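# Set the rod across the cabinet rack, then the part

## Task

Pick up the rod lying on the bench and set it into the cabinet's rack so it runs straight across, parallel between the rack's two existing rods, with each of its ends resting in a notch of the rails. After that, place the part onto the same rack. Finish with both grippers released from everything.

## Robot and tools

Robot: two arms, left_arm and right_arm. The names are labels only; left_arm sits on the +y side. Each has a parallel two-finger gripper.

Frame: every pose uses one scene frame with its origin on the table surface midway between the arms. +x points out over the table, +y toward left_arm, +z up. Positions are in metres; orientations are quaternions written w first (qw, qx, qy, qz). In a gripper's own axes, the fingers extend along +z and close along y. The reported end_effector_position is the point between the finger pads, roughly 1 cm short of the fingertips. Reported hand positions can be a little off, more when the arm reaches far, and motions often stop a centimetre or so from the command, usually below it.

The row (shared by execute_actions and move): one flat list of 16 numbers covering both arms, even if only one should move. Numbers 1-8 belong to left_arm, 9-16 to right_arm, each block being x, y, z, qw, qx, qy, qz, opening. x, y, z and the quaternion are an absolute target pose in the scene frame, not an offset. opening runs from -1 (closed) to +1 (fully open, 0.094 m). To keep an arm still, repeat the exact pose from the last result before it stopped, plus the opening it should keep. To keep an orientation steady, resend the same quaternion each time rather than copying a drifted reading. A target more than 0.6 m from that arm's last reported position, measured along any gripper axis, makes the whole call rejected with nothing sent. Each control step, the controller limits the commanded pose to 70 mm and 16 degrees away from the measured one; position wins over orientation if both cannot be met.

execute_actions: argument actions is a list holding zero or one item; optional pictures (boolean) asks for camera images. Empty list: nothing sent, current state returned with images. Motion item: {"rows": [...], "steps": n}, with 1-15 rows and n from 5 to 15 steps of 1/30 s (default 15); each row drives one step, the last row repeats to fill n. Wait item: {"steps": n}, n up to 300, counted from the previous result, so thinking time uses part of it. The result of a motion comes 5 steps early; those final steps run while you compose the next reply. The simulation keeps running while you think. After an action, an arm only continues to its last limited pose, so far targets need further calls. A "Hand target" line appears only when nothing is still pending.

move: argument target is one 16-number row as above; speed (optional) is the top path speed in m/s, 0.002 to 0.5, default 0.25, with turning up to twice that value in rad/s. Both grippers follow straight lines that finish together, lasting 0.5 to 10 s (cut off at 10 s). The opening is applied at the start. Paths ignore obstacles and the other arm, and grippers may lag, drift or overshoot speed, especially with the arm nearly extended. The result adds a "move:" line stating the ending (done, off_target, moving, held, fault) and limits (paced = target was clipped; held = some steps blocked, after which the arm may surge), plus each gripper's distance from its target. Faster contact hits harder; aiming past a contact pushes harder.

wait: seconds from 0 to 10; sends nothing new.

zoom_image: camera (cam_head_left, cam_head_right, cam_left_wrist, cam_right_wrist) and region [x0, y0, x1, y1] in pixels of that camera's latest image, top-left is (0,0), at most 504 by 504. Head cameras are 504x504, wrist cameras 616x616 fisheye.

finished_scene: scene (integer); ends the current scene for good and reports whether the goal holds.

Reading results: the state line gives each gripper's position and quaternion. grip_measured is the finger gap on the command scale; the last Joint positions value is the gap in metres. Readings may be off by about 1 mm. "pose unreachable" means the clearance check altered or stopped a command for the named arm; HELD flags steps where your row was partly or fully withheld. Joint torques are raw drive outputs, nonzero even unloaded. FAULT and OVER-TEMPERATURE FAULT lines mean an arm stopped. Joint limits (rad): waist -2.618 to 3.054, shoulder 0 to 3.142, elbow 0 to 3.142, wrist pitch -1.571 to 1.571, wrist yaw -1.571 to 1.571, wrist roll -2.094 to 2.094; elbows cannot fully straighten.

Gripping and care: to hold firmly, command roughly 0.03 below grip_measured; smaller differences hold lighter. Very thin items get less force. Objects may be tugged or nudged by disturbances now and then, so grip securely. Never let anything leave the table, and do not let the arms collide or push each other. Avoid dropping, slipping, slamming or hard pressing. Holding loads heats motors: a warning appears at 75 °C, at 90 °C the arm is halted for 10 s, and at 100 °C it goes limp and falls, so set loads down rather than holding them needlessly. Open both grippers and move clear before calling finished_scene.

Each tool is called by a JSON object that holds its "name" and its "arguments".

## Session

{"name": "execute_actions", "arguments": {"actions": []}}

Scene clock: 0.00 s of 5400.00 s.
left_arm: end_effector_position=(+0.2290, +0.5859, +0.2217) grip_measured=+1.000 end_effector_quat_wxyz=(-0.324, +0.748, -0.558, +0.155) | right_arm: end_effector_position=(+0.4920, -0.0535, +0.1256) grip_measured=+1.000 end_effector_quat_wxyz=(+0.388, -0.387, +0.787, -0.285)
Joint positions: left_arm=[ 1.272  1.68   1.556 -0.807  0.391 -0.903  0.094] | right_arm=[ 0.678  2.081  1.539 -0.299  0.766 -0.431  0.094]
Joint velocities: left_arm=[-0.002  0.002 -0.017  0.037 -0.037  0.022  0.   ] | right_arm=[ 0.022 -0.012 -0.007 -0.051 -0.007  0.007  0.   ]
Joint torques (N m, as the arm reports them, + toward a larger angle): no reading
Hand target (left_arm): +0.230, +0.587, +0.232; -0.337, +0.741, -0.560, +0.153
Hand target (right_arm): +0.494, -0.053, +0.138; +0.400, -0.376, +0.786, -0.283

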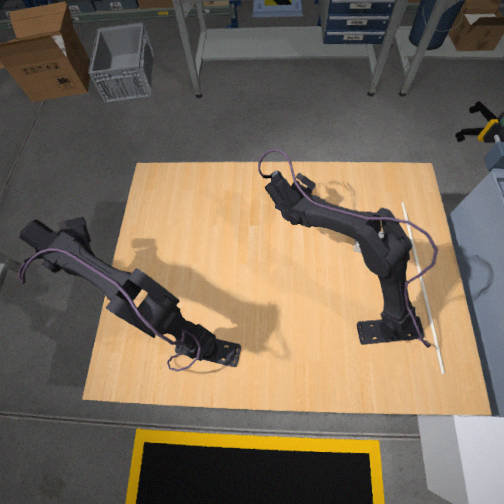

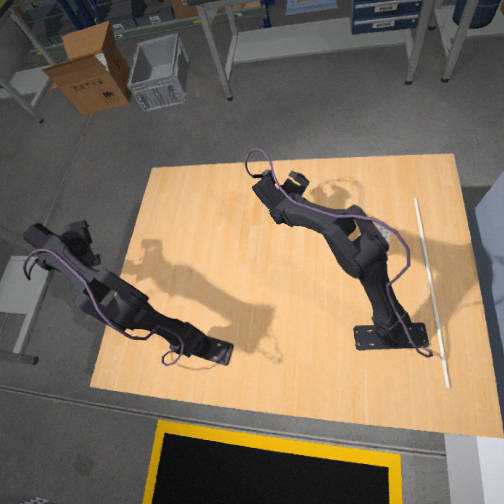

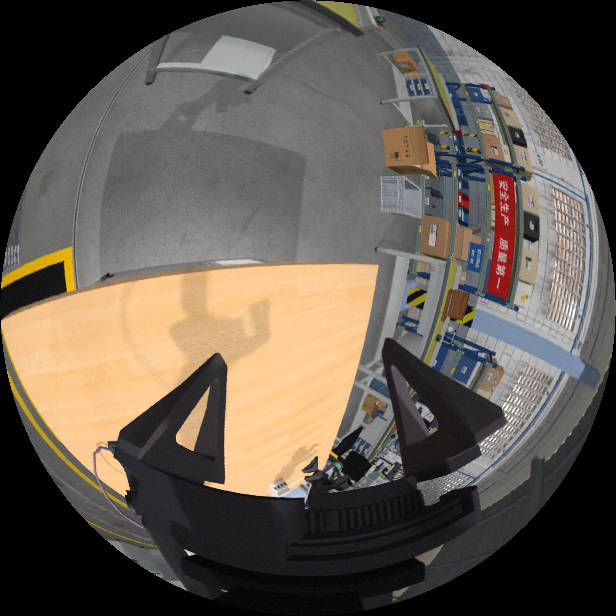

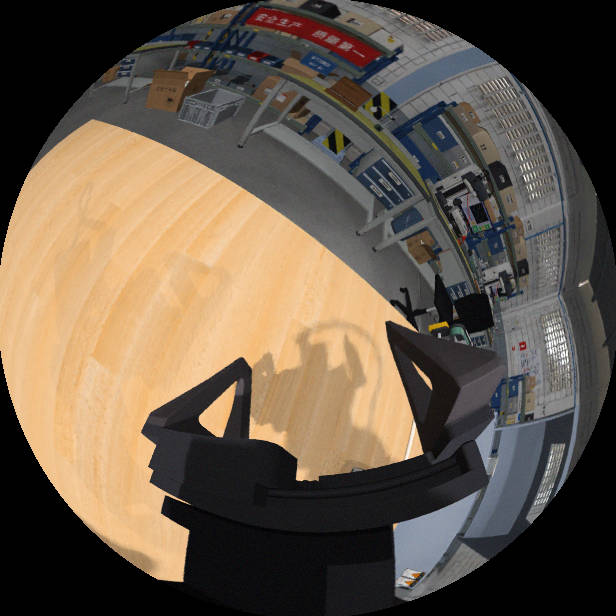

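{"name": "execute_actions", "arguments": {"actions": []}}

Scene clock: 0.80 s of 5400.00 s.
left_arm: end_effector_position=(+0.2290, +0.5859, +0.2217) grip_measured=+1.000 end_effector_quat_wxyz=(-0.324, +0.748, -0.558, +0.155) | right_arm: end_effector_position=(+0.4920, -0.0535, +0.1256) grip_measured=+1.000 end_effector_quat_wxyz=(+0.388, -0.387, +0.787, -0.285)
Joint positions: left_arm=[ 1.272  1.68   1.556 -0.807  0.391 -0.903  0.094] | right_arm=[ 0.678  2.081  1.539 -0.299  0.766 -0.431  0.094]
Joint velocities: left_arm=[ 0.002  0.002  0.002 -0.007  0.037 -0.066  0.   ] | right_arm=[ 0.007 -0.007 -0.002 -0.007 -0.007 -0.051  0.   ]
Joint torques (N m, as the arm reports them, + toward a larger angle): left_arm=[ 0.02 -9.04  9.06  1.01  0.21  0.04] | right_arm=[ -0.15 -14.18   7.25   1.06   0.38   0.08]
Hand target (left_arm): +0.230, +0.587, +0.232; -0.337, +0.741, -0.560, +0.153
Hand target (right_arm): +0.494, -0.053, +0.138; +0.400, -0.376, +0.786, -0.283
Kept back: nothing.
Steps of this call (steps 1 to 24: nothing new was sent). Readings (end_effector_position):
1: left_arm (+0.2290, +0.5859, +0.2217) | right_arm (+0.4920, -0.0535, +0.1256)
2: left_arm (+0.2290, +0.5859, +0.2217) | right_arm (+0.4920, -0.0535, +0.1256)
4: left_arm (+0.2290, +0.5859, +0.2217) | right_arm (+0.4920, -0.0535, +0.1256)
8: left_arm (+0.2290, +0.5859, +0.2217) | right_arm (+0.4920, -0.0535, +0.1256)
24: the state above

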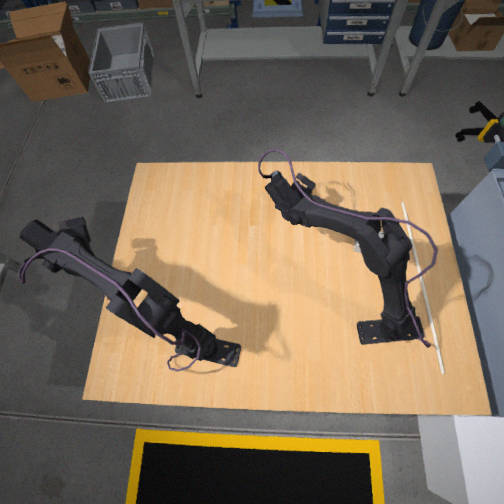

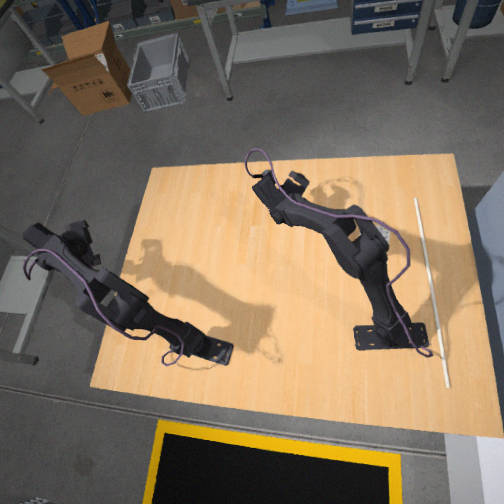

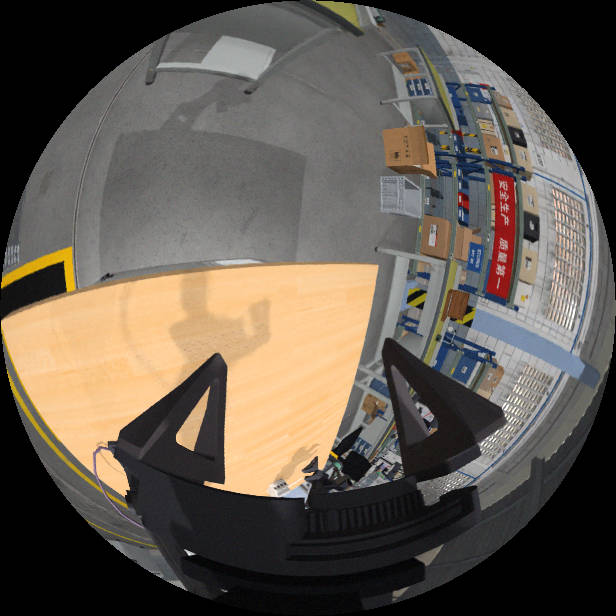

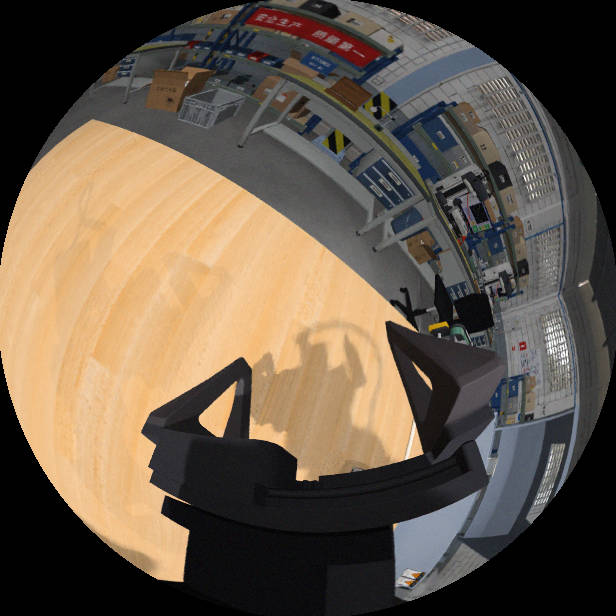

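Go above the rod.

{"name": "move", "arguments": {"target": [0.2290,0.5859,0.2217,-0.324,0.748,-0.558,0.155,1, 0.21,-0.43,0.14,0,0,1,0,1], "speed": 0.25}}

Scene clock: 4.33 s of 5400.00 s.
left_arm: end_effector_position=(+0.2290, +0.5859, +0.2217) grip_measured=+1.000 end_effector_quat_wxyz=(-0.324, +0.748, -0.558, +0.155) | right_arm: end_effector_position=(+0.1994, -0.4223, +0.1348) grip_measured=+1.000 end_effector_quat_wxyz=(+0.001, +0.000, +1.000, -0.005)
Joint positions: left_arm=[ 1.272  1.68   1.556 -0.807  0.391 -0.903  0.094] | right_arm=[-0.59   1.225  1.049 -1.39   0.007 -0.479  0.094]
Joint velocities: left_arm=[ 0.002 -0.002  0.002  0.037 -0.066  0.037  0.   ] | right_arm=[-0.012 -0.002  0.007 -0.007 -0.066 -0.095  0.   ]
Joint torques (N m, as the arm reports them, + toward a larger angle): left_arm=[ 0.09 -8.03  8.02  0.98  0.19  0.  ] | right_arm=[-0.93 -1.57  8.14  0.02 -0.15 -0.13]
Hand target (left_arm): +0.229, +0.586, +0.222; -0.324, +0.748, -0.558, +0.155
Hand target (right_arm): +0.202, -0.423, +0.139; +0.001, -0.001, +1.000, +0.002
Off the commanded pose (left_arm): 0.000 m, 0 deg.
Off the commanded pose (right_arm): 0.014 m, 1 deg.
Kept back: nothing.
move: off_target (right_arm)

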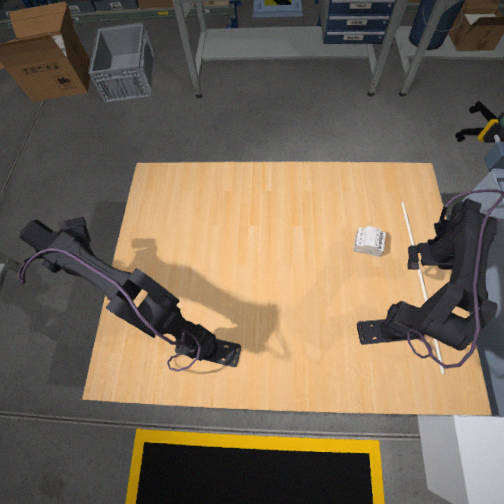

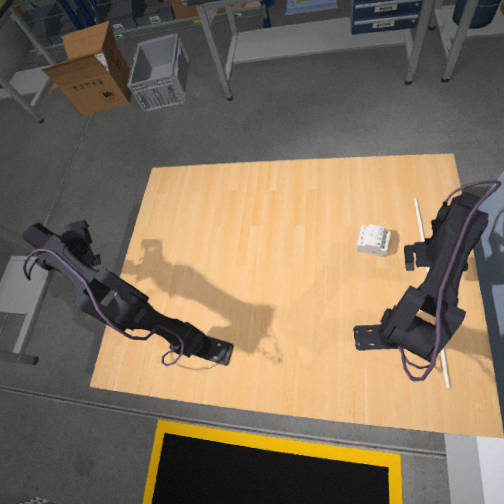

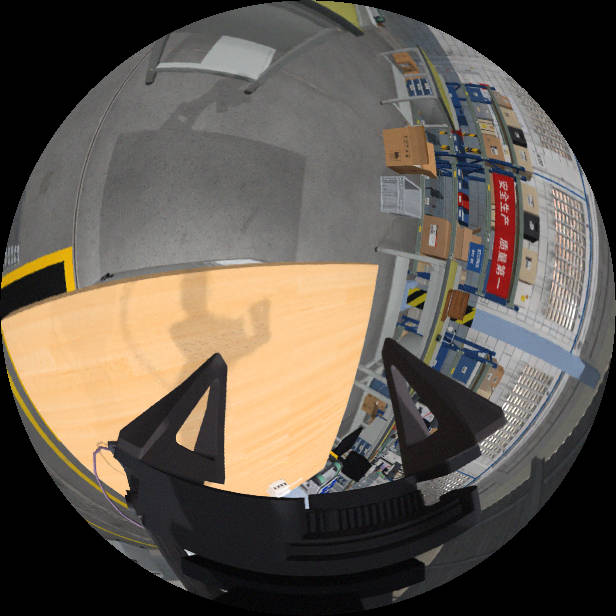

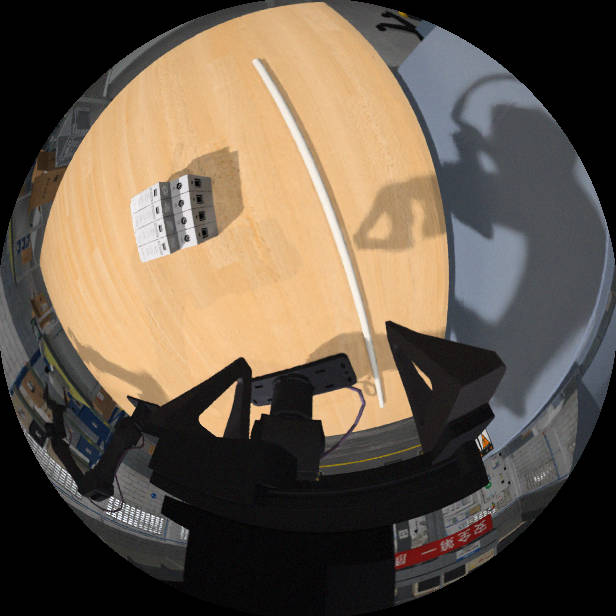

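{"name": "move", "arguments": {"target": [0.2290,0.5859,0.2217,-0.324,0.748,-0.558,0.155,1, 0.21,-0.45,0.05,0,0,1,0,1], "speed": 0.15}}

Scene clock: 5.83 s of 5400.00 s.
left_arm: end_effector_position=(+0.2290, +0.5859, +0.2217) grip_measured=+1.000 end_effector_quat_wxyz=(-0.324, +0.748, -0.558, +0.155) | right_arm: end_effector_position=(+0.2089, -0.4485, +0.0535) grip_measured=+1.000 end_effector_quat_wxyz=(-0.005, -0.000, +1.000, -0.001)
Joint positions: left_arm=[ 1.272  1.68   1.556 -0.807  0.391 -0.903  0.094] | right_arm=[-0.683  1.364  0.822 -1.035  0.007 -0.573  0.094]
Joint velocities: left_arm=[ 0.002  0.007 -0.012  0.007  0.007 -0.022  0.   ] | right_arm=[ 0.002  0.007  0.002 -0.007 -0.037  0.007  0.   ]
Joint torques (N m, as the arm reports them, + toward a larger angle): left_arm=[ 0.04 -8.02  8.08  0.98  0.19  0.01] | right_arm=[-0.82 -3.67  5.37  0.3  -0.08 -0.12]
Hand target (left_arm): +0.229, +0.586, +0.222; -0.324, +0.748, -0.558, +0.155
Hand target (right_arm): +0.211, -0.451, +0.050; -0.000, +0.000, +1.000, -0.000
Off the commanded pose (left_arm): 0.000 m, 0 deg.
Off the commanded pose (right_arm): 0.004 m, 1 deg.
Kept back: nothing.
move: done

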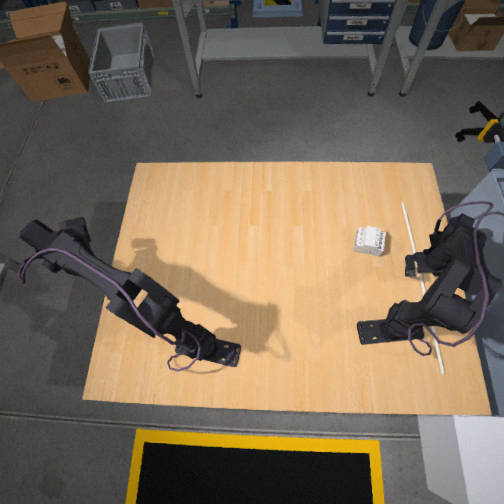

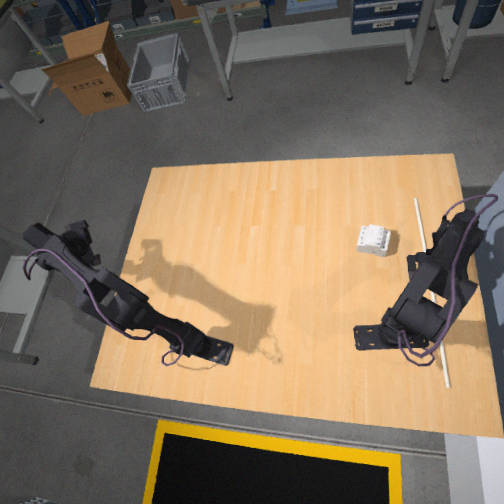

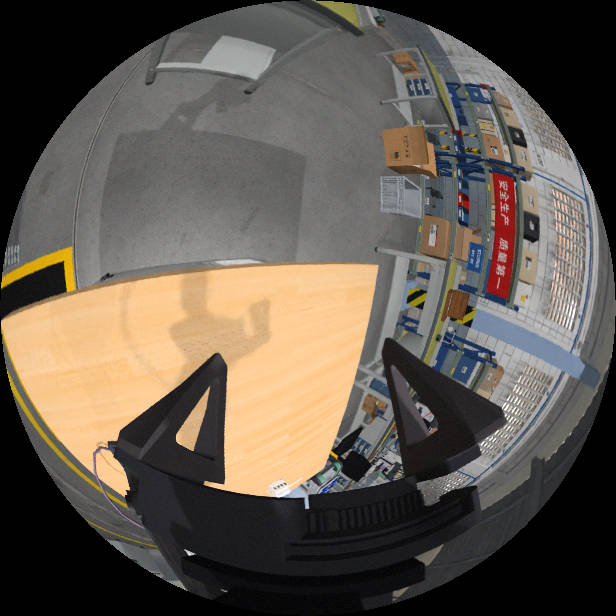

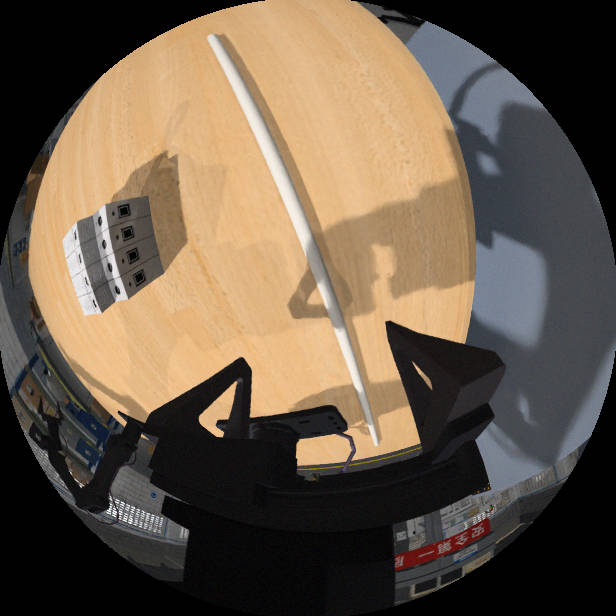

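{"name": "move", "arguments": {"target": [0.2290,0.5859,0.2217,-0.324,0.748,-0.558,0.155,1, 0.21,-0.458,0.022,0,-0.044,0.999,0,0.3], "speed": 0.06}}

{"name": "zoom_image", "arguments": {"camera": "cam_head_left", "region": [330,180,504,390]}}

Scene clock: 7.27 s of 5400.00 s.
left_arm: end_effector_position=(+0.2290, +0.5859, +0.2217) grip_measured=+1.000 end_effector_quat_wxyz=(-0.324, +0.748, -0.558, +0.155) | right_arm: end_effector_position=(+0.2094, -0.4565, +0.0257) grip_measured=+0.302 end_effector_quat_wxyz=(-0.004, -0.044, +0.999, -0.001)
Joint positions: left_arm=[ 1.272  1.68   1.556 -0.807  0.391 -0.903  0.094] | right_arm=[-0.714  1.426  0.753 -0.903  0.007 -0.691  0.061]
Joint velocities: left_arm=[ 0.007 -0.002 -0.007 -0.051 -0.051 -0.081  0.   ] | right_arm=[-0.012 -0.012 -0.002  0.022 -0.022 -0.007  0.001]
Joint torques (N m, as the arm reports them, + toward a larger angle): left_arm=[ 0.05 -8.03  8.06  0.97  0.18  0.01] | right_arm=[-0.88 -3.92  4.85  0.31 -0.11 -0.12]
Hand target (left_arm): +0.229, +0.586, +0.222; -0.324, +0.748, -0.558, +0.155
Hand target (right_arm): +0.210, -0.458, +0.022; -0.000, -0.044, +0.999, -0.000
Off the commanded pose (left_arm): 0.000 m, 0 deg.
Off the commanded pose (right_arm): 0.004 m, 0 deg.
Kept back: nothing.
move: done

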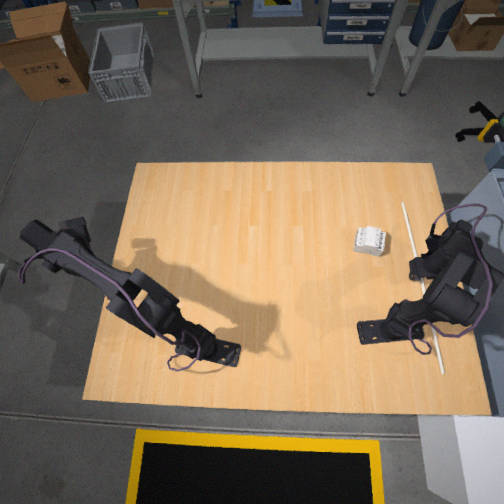

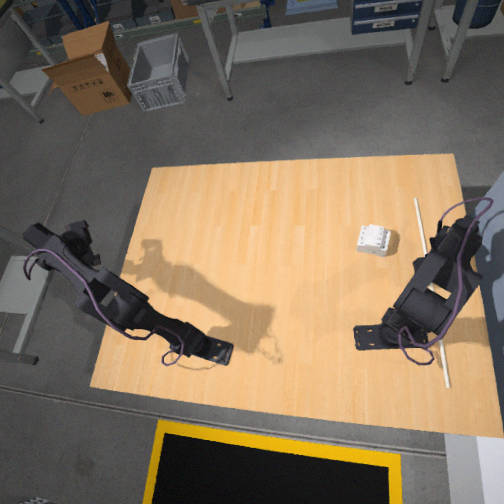

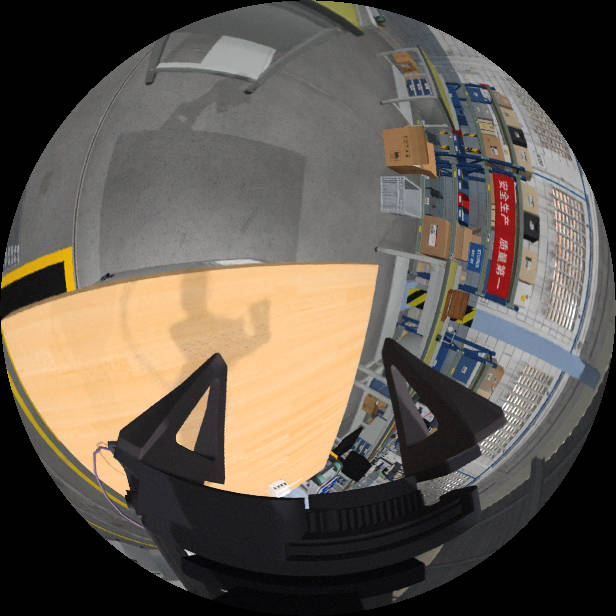

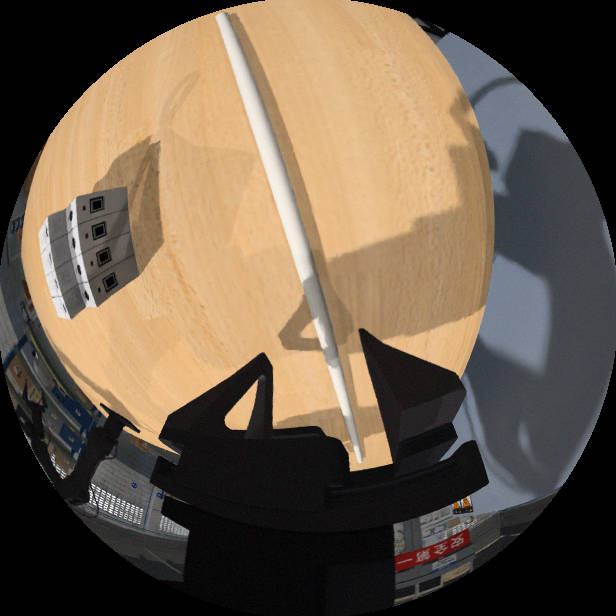

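Region (330, 180, 504, 390) of cam_head_left's 504x504 image, scaled by 2.400, with more detail than that image has; it fills the left 418 columns of this view, and the rest is white.

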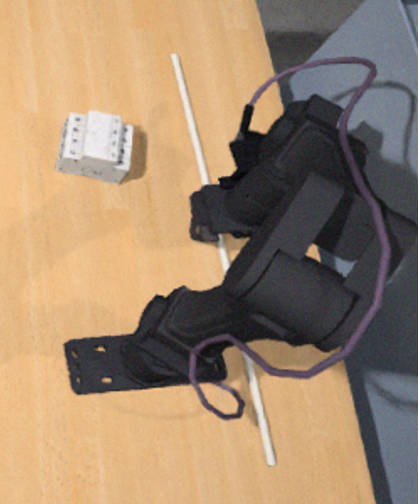

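{"name": "move", "arguments": {"target": [0.2290,0.5859,0.2217,-0.324,0.748,-0.558,0.155,1, 0.205,-0.466,0.012,0,-0.055,0.998,0,0.0], "speed": 0.03}}

{"name": "move", "arguments": {"target": [0.2290,0.5859,0.2217,-0.324,0.748,-0.558,0.155,1, 0.205,-0.466,0.012,0,-0.055,0.998,0,-0.85], "speed": 0.03}}

Scene clock: 8.50 s of 5400.00 s.
left_arm: end_effector_position=(+0.2290, +0.5859, +0.2217) grip_measured=+1.000 end_effector_quat_wxyz=(-0.324, +0.748, -0.558, +0.155) | right_arm: end_effector_position=(+0.2046, -0.4646, +0.0158) grip_measured=+0.002 end_effector_quat_wxyz=(-0.004, -0.054, +0.999, -0.002)
Joint positions: left_arm=[ 1.272  1.68   1.556 -0.807  0.391 -0.903  0.094] | right_arm=[-0.758  1.448  0.728 -0.854  0.007 -0.757  0.047]
Joint velocities: left_arm=[-0.007  0.002 -0.007 -0.022 -0.037  0.037  0.   ] | right_arm=[ 0.007 -0.002 -0.012  0.022 -0.037 -0.022 -0.001]
Joint torques (N m, as the arm reports them, + toward a larger angle): left_arm=[ 0.09 -8.03  8.08  0.98  0.19  0.01] | right_arm=[-0.89 -4.03  4.68  0.27 -0.09 -0.13]
Hand target (left_arm): +0.229, +0.586, +0.222; -0.324, +0.748, -0.558, +0.155
Hand target (right_arm): +0.205, -0.466, +0.012; -0.000, -0.055, +0.998, -0.000
Off the commanded pose (left_arm): 0.000 m, 0 deg.
Off the commanded pose (right_arm): 0.004 m, 0 deg.
Kept back: nothing.
move: done

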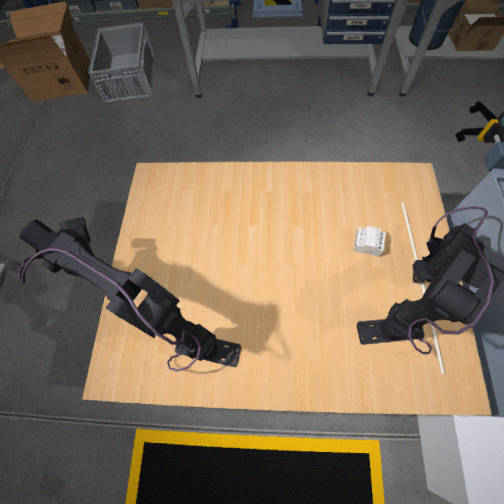

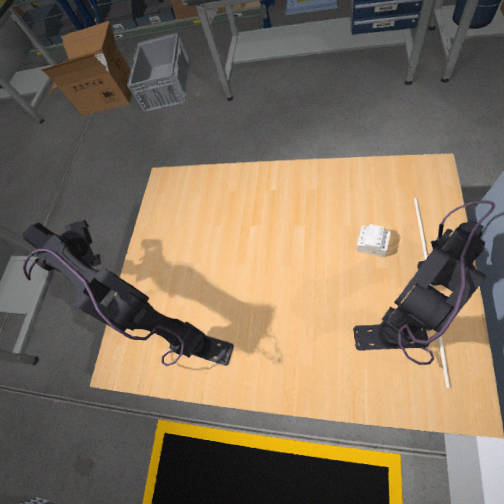

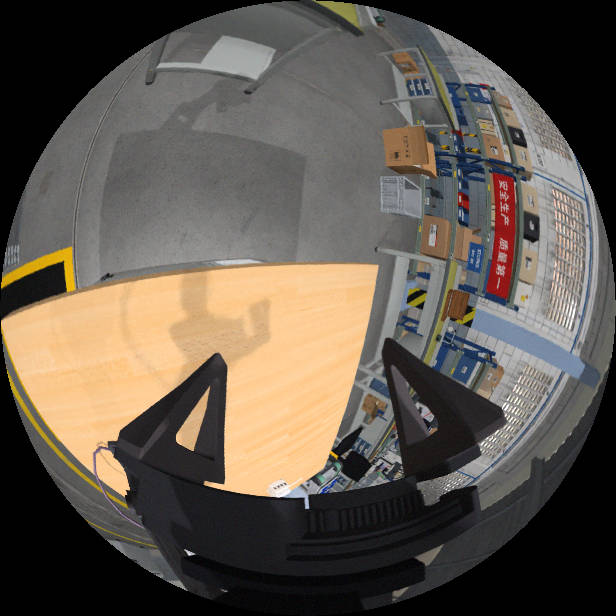

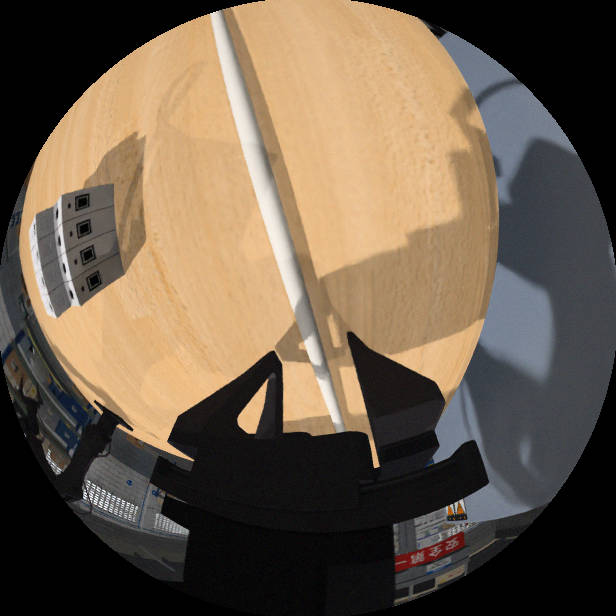

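Scene clock: 9.20 s of 5400.00 s.
left_arm: end_effector_position=(+0.2290, +0.5859, +0.2217) grip_measured=+1.000 end_effector_quat_wxyz=(-0.324, +0.748, -0.558, +0.155) | right_arm: end_effector_position=(+0.2048, -0.4647, +0.0158) grip_measured=-0.816 end_effector_quat_wxyz=(-0.003, -0.056, +0.998, -0.002)
Joint positions: left_arm=[ 1.272  1.68   1.556 -0.807  0.391 -0.903  0.094] | right_arm=[-0.758  1.448  0.728 -0.853  0.007 -0.759  0.009]
Joint velocities: left_arm=[ 0.002  0.002 -0.022 -0.037 -0.051  0.007  0.   ] | right_arm=[-0.002 -0.002 -0.007  0.022 -0.051 -0.022 -0.001]
Joint torques (N m, as the arm reports them, + toward a larger angle): left_arm=[ 0.04 -8.02  8.08  0.97  0.19  0.01] | right_arm=[-0.82 -3.91  4.54  0.26 -0.11 -0.08]
Hand target (left_arm): +0.229, +0.586, +0.222; -0.324, +0.748, -0.558, +0.155
Hand target (right_arm): +0.205, -0.466, +0.012; -0.000, -0.055, +0.998, +0.000
Off the commanded pose (left_arm): 0.000 m, 0 deg.
Off the commanded pose (right_arm): 0.004 m, 0 deg.
Kept back: nothing.
move: done

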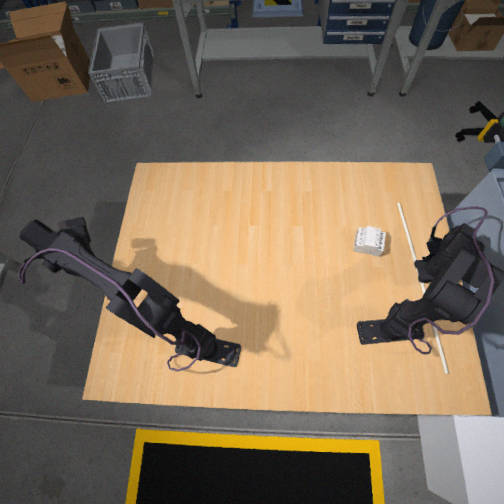

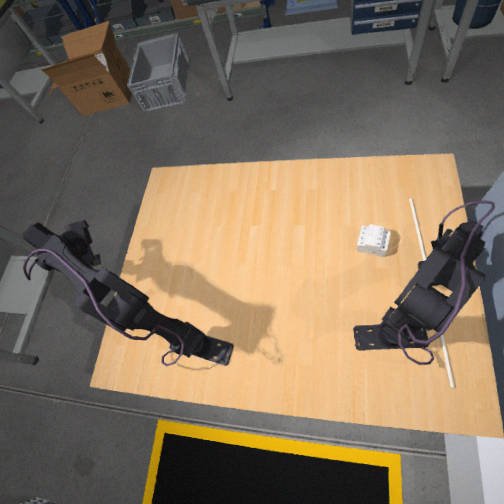

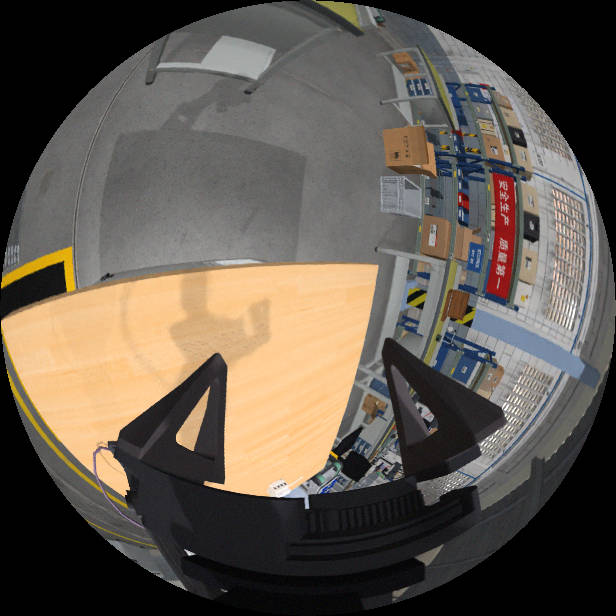

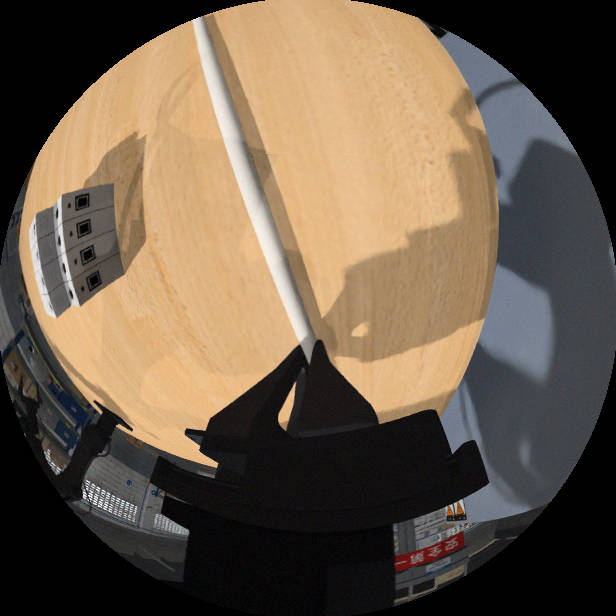

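{"name": "move", "arguments": {"target": [0.2290,0.5859,0.2217,-0.324,0.748,-0.558,0.155,1, 0.205,-0.466,0.003,0,-0.055,0.998,0,-0.6], "speed": 0.015}}

Scene clock: 10.50 s of 5400.00 s.
left_arm: end_effector_position=(+0.2290, +0.5859, +0.2217) grip_measured=+1.000 end_effector_quat_wxyz=(-0.324, +0.748, -0.558, +0.155) | right_arm: end_effector_position=(+0.2050, -0.4649, +0.0129) grip_measured=-0.602 end_effector_quat_wxyz=(-0.001, -0.056, +0.998, -0.003)
Joint positions: left_arm=[ 1.272  1.68   1.556 -0.807  0.391 -0.903  0.094] | right_arm=[-0.758  1.45   0.717 -0.835  0.007 -0.759  0.019]
Joint velocities: left_arm=[ 0.017 -0.002  0.002  0.022  0.022 -0.11   0.   ] | right_arm=[ 0.002 -0.002 -0.007  0.007 -0.066 -0.037 -0.   ]
Joint torques (N m, as the arm reports them, + toward a larger angle): left_arm=[ 0.09 -7.99  8.03  0.97  0.18  0.01] | right_arm=[-0.98 -2.55  3.74  0.48 -0.09 -0.14]
Hand target (left_arm): +0.229, +0.586, +0.222; -0.324, +0.748, -0.558, +0.155
Hand target (right_arm): +0.205, -0.466, +0.004; -0.000, -0.055, +0.998, +0.000
Off the commanded pose (left_arm): 0.000 m, 0 deg.
Off the commanded pose (right_arm): 0.010 m, 0 deg.
Kept back: nothing.
move: done

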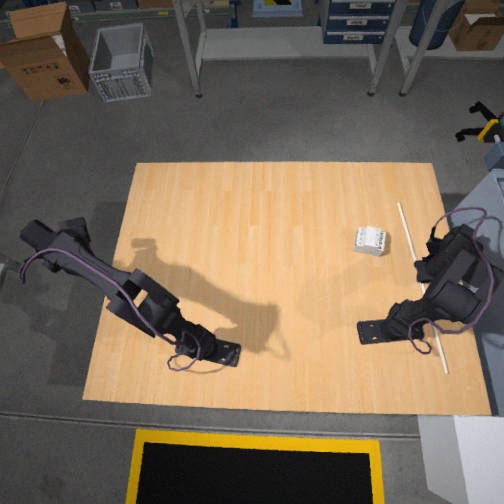

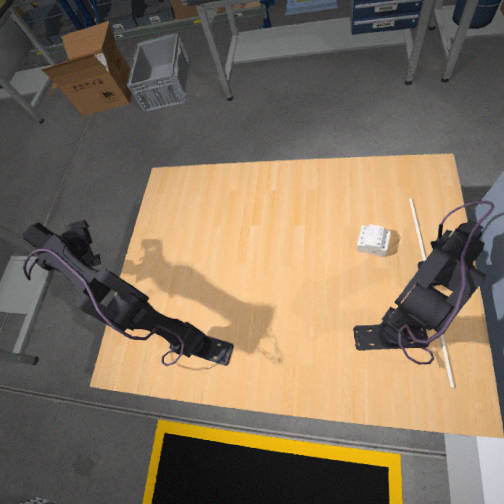

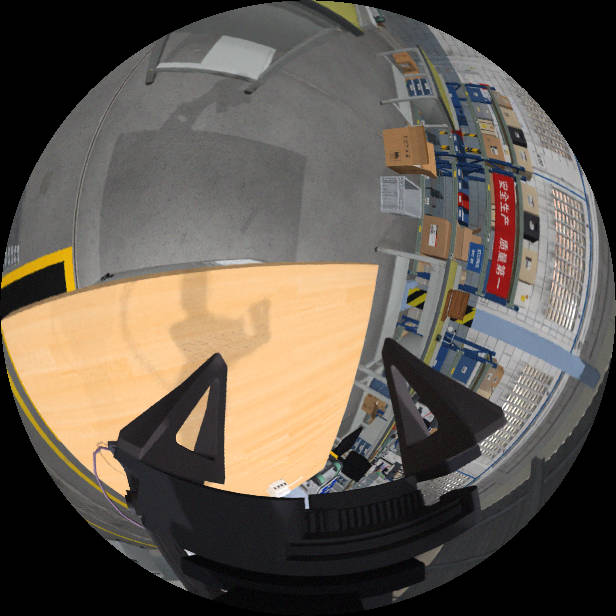

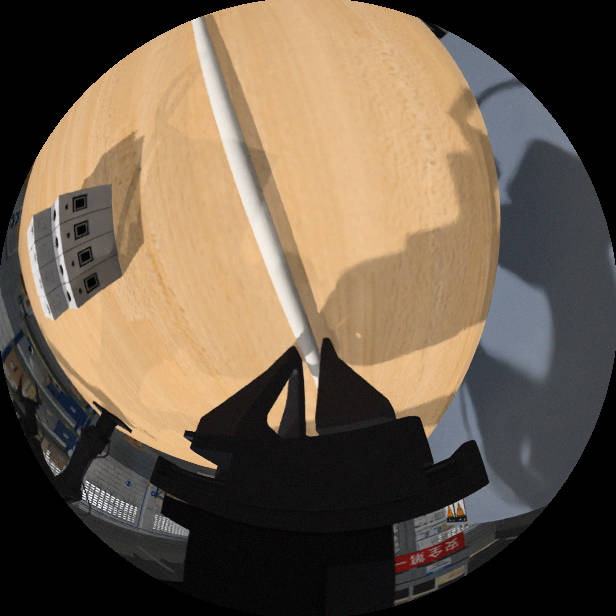

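{"name": "move", "arguments": {"target": [0.2290,0.5859,0.2217,-0.324,0.748,-0.558,0.155,1, 0.205,-0.466,0.012,0,-0.055,0.998,0,-0.85], "speed": 0.015}}

{"name": "move", "arguments": {"target": [0.2290,0.5859,0.2217,-0.324,0.748,-0.558,0.155,1, 0.21,-0.49,0.16,0,0,0.985,-0.17,-0.85], "speed": 0.12}}

Scene clock: 11.43 s of 5400.00 s.
left_arm: end_effector_position=(+0.2290, +0.5859, +0.2217) grip_measured=+1.000 end_effector_quat_wxyz=(-0.324, +0.748, -0.558, +0.155) | right_arm: end_effector_position=(+0.2048, -0.4645, +0.0129) grip_measured=-0.815 end_effector_quat_wxyz=(-0.002, -0.056, +0.998, -0.003)
Joint positions: left_arm=[ 1.272  1.68   1.556 -0.807  0.391 -0.903  0.094] | right_arm=[-0.758  1.45   0.717 -0.837  0.006 -0.759  0.009]
Joint velocities: left_arm=[-0.017  0.007 -0.002 -0.022 -0.022 -0.007  0.   ] | right_arm=[-0.002 -0.002  0.002  0.095 -0.066  0.022  0.001]
Joint torques (N m, as the arm reports them, + toward a larger angle): left_arm=[ 0.1  -8.06  8.09  0.98  0.2   0.01] | right_arm=[-0.86 -4.11  5.44  0.1  -0.04 -0.05]
Hand target (left_arm): +0.229, +0.586, +0.222; -0.324, +0.748, -0.558, +0.155
Hand target (right_arm): +0.205, -0.466, +0.012; -0.000, -0.055, +0.998, -0.000
Off the commanded pose (left_arm): 0.000 m, 0 deg.
Off the commanded pose (right_arm): 0.002 m, 0 deg.
Kept back: nothing.
move: done

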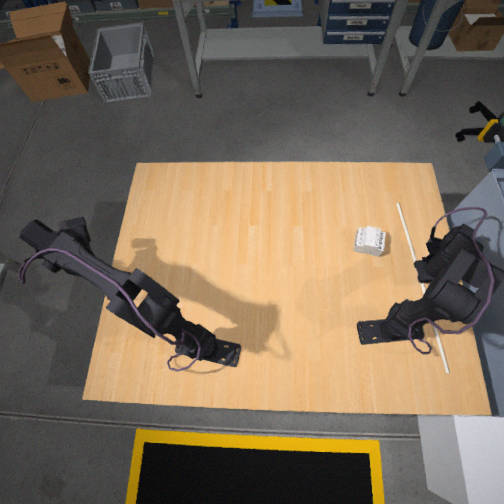

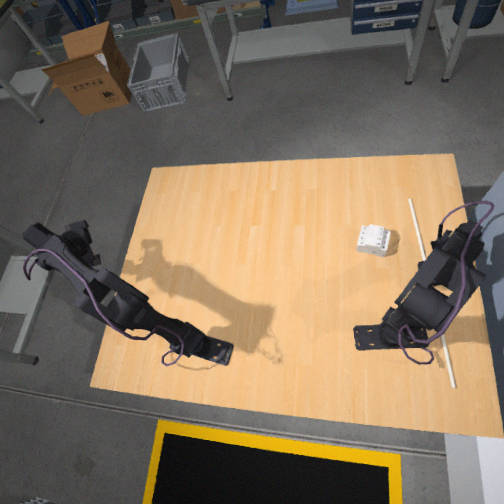

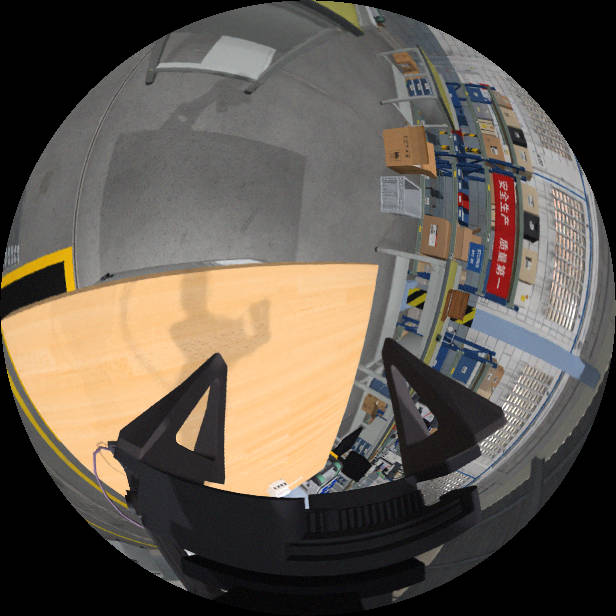

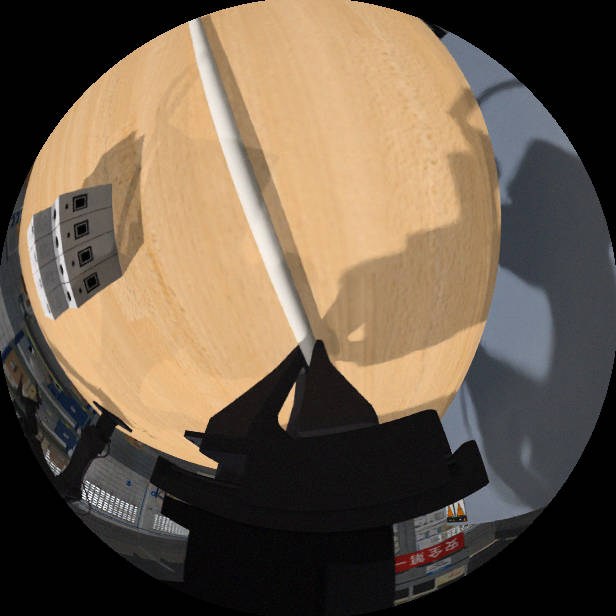

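Scene clock: 13.47 s of 5400.00 s.
left_arm: end_effector_position=(+0.2290, +0.5859, +0.2217) grip_measured=+1.000 end_effector_quat_wxyz=(-0.324, +0.748, -0.558, +0.155) | right_arm: end_effector_position=(+0.2057, -0.4871, +0.1460) grip_measured=-0.815 end_effector_quat_wxyz=(-0.015, -0.005, +0.988, -0.152)
Joint positions: left_arm=[ 1.272  1.68   1.556 -0.807  0.391 -0.903  0.094] | right_arm=[-0.62   1.256  1.079 -1.267  0.281 -0.537  0.009]
Joint velocities: left_arm=[ 0.002 -0.002 -0.002 -0.066 -0.007  0.066  0.   ] | right_arm=[-0.017  0.002  0.002 -0.007 -0.007  0.007 -0.001]
Joint torques (N m, as the arm reports them, + toward a larger angle): left_arm=[ 0.06 -8.01  8.08  0.97  0.19  0.  ] | right_arm=[ 0.44 -5.71  8.39  0.24  0.37  0.14]
Hand target (left_arm): +0.229, +0.586, +0.222; -0.324, +0.748, -0.558, +0.155
Hand target (right_arm): +0.208, -0.489, +0.160; -0.000, +0.000, +0.985, -0.170
Off the commanded pose (left_arm): 0.000 m, 0 deg.
Off the commanded pose (right_arm): 0.015 m, 3 deg.
Kept back: nothing.
move: off_target (right_arm)

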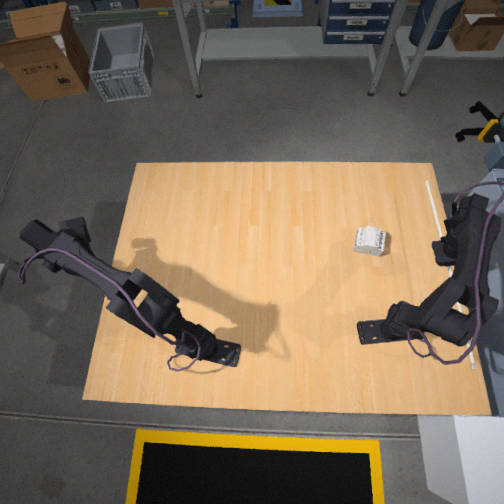

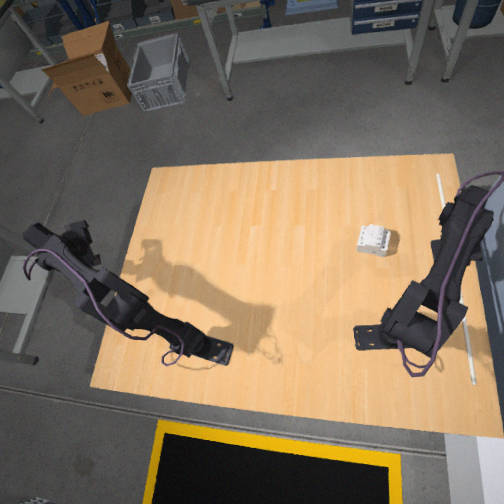

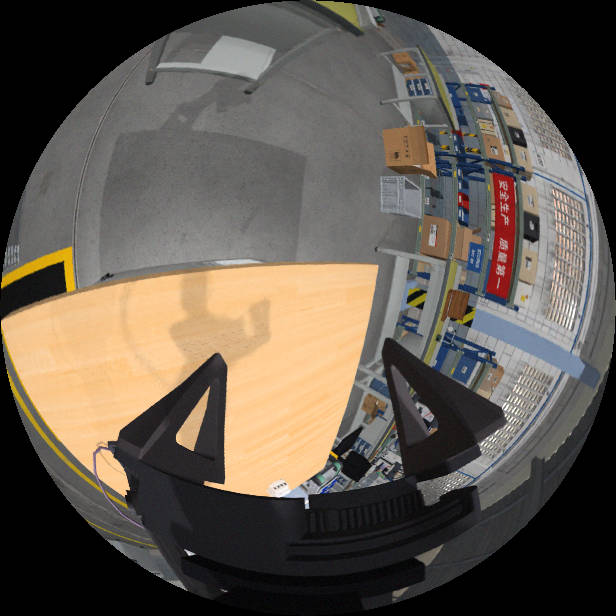

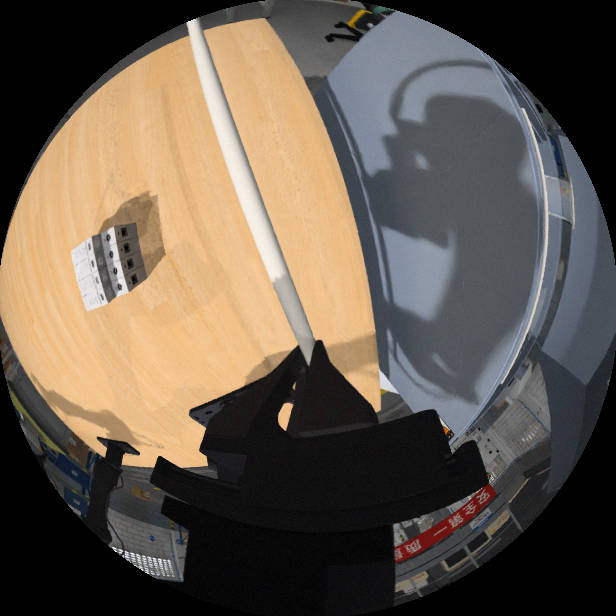

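{"name": "move", "arguments": {"target": [0.2290,0.5859,0.2217,-0.324,0.748,-0.558,0.155,1, 0.13,-0.545,0.33,0,0,0.88,-0.47,-0.85], "speed": 0.12}}

Scene clock: 16.97 s of 5400.00 s.
left_arm: end_effector_position=(+0.2290, +0.5859, +0.2217) grip_measured=+1.000 end_effector_quat_wxyz=(-0.324, +0.748, -0.558, +0.155) | right_arm: end_effector_position=(+0.1313, -0.5384, +0.3091) grip_measured=-0.815 end_effector_quat_wxyz=(-0.022, -0.022, +0.896, -0.443)
Joint positions: left_arm=[ 1.272  1.68   1.556 -0.807  0.391 -0.903  0.094] | right_arm=[-0.664  0.954  1.312 -1.345  0.757 -0.841  0.009]
Joint velocities: left_arm=[-0.012  0.002  0.002  0.022 -0.022  0.007  0.   ] | right_arm=[-0.027 -0.012  0.002  0.022 -0.037 -0.007 -0.001]
Joint torques (N m, as the arm reports them, + toward a larger angle): left_arm=[ 0.07 -8.05  8.05  0.98  0.19 -0.01] | right_arm=[-0.95 -2.16  7.65  1.13  0.51  0.02]
Hand target (left_arm): +0.229, +0.586, +0.222; -0.324, +0.748, -0.558, +0.155
Hand target (right_arm): +0.127, -0.542, +0.328; -0.002, +0.000, +0.882, -0.471
Off the commanded pose (left_arm): 0.000 m, 0 deg.
Off the commanded pose (right_arm): 0.022 m, 5 deg.
Kept back: nothing.
move: off_target (right_arm)

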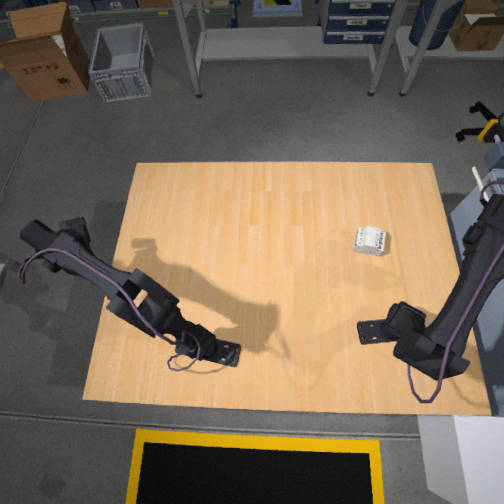

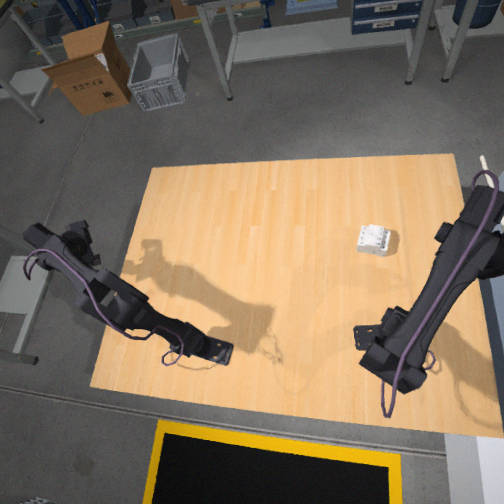

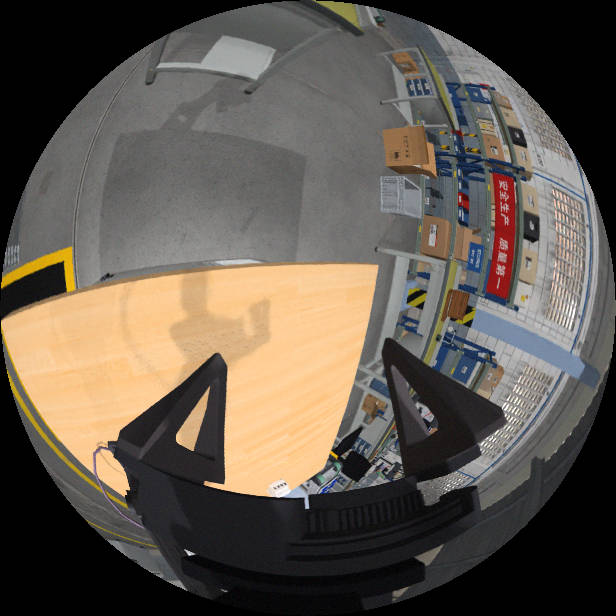

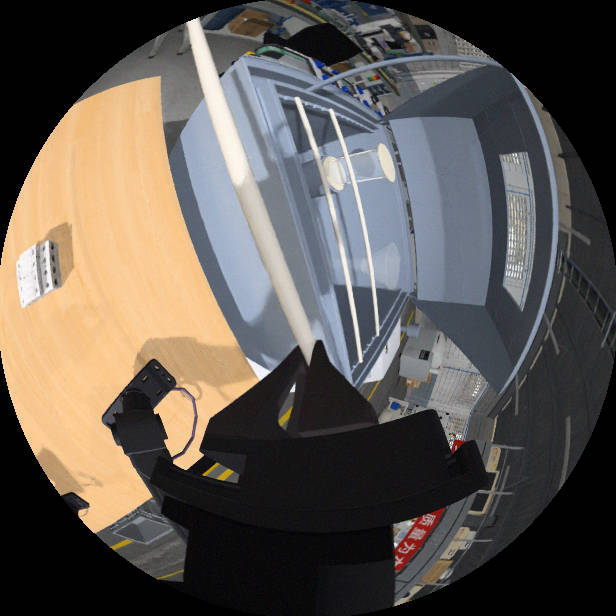

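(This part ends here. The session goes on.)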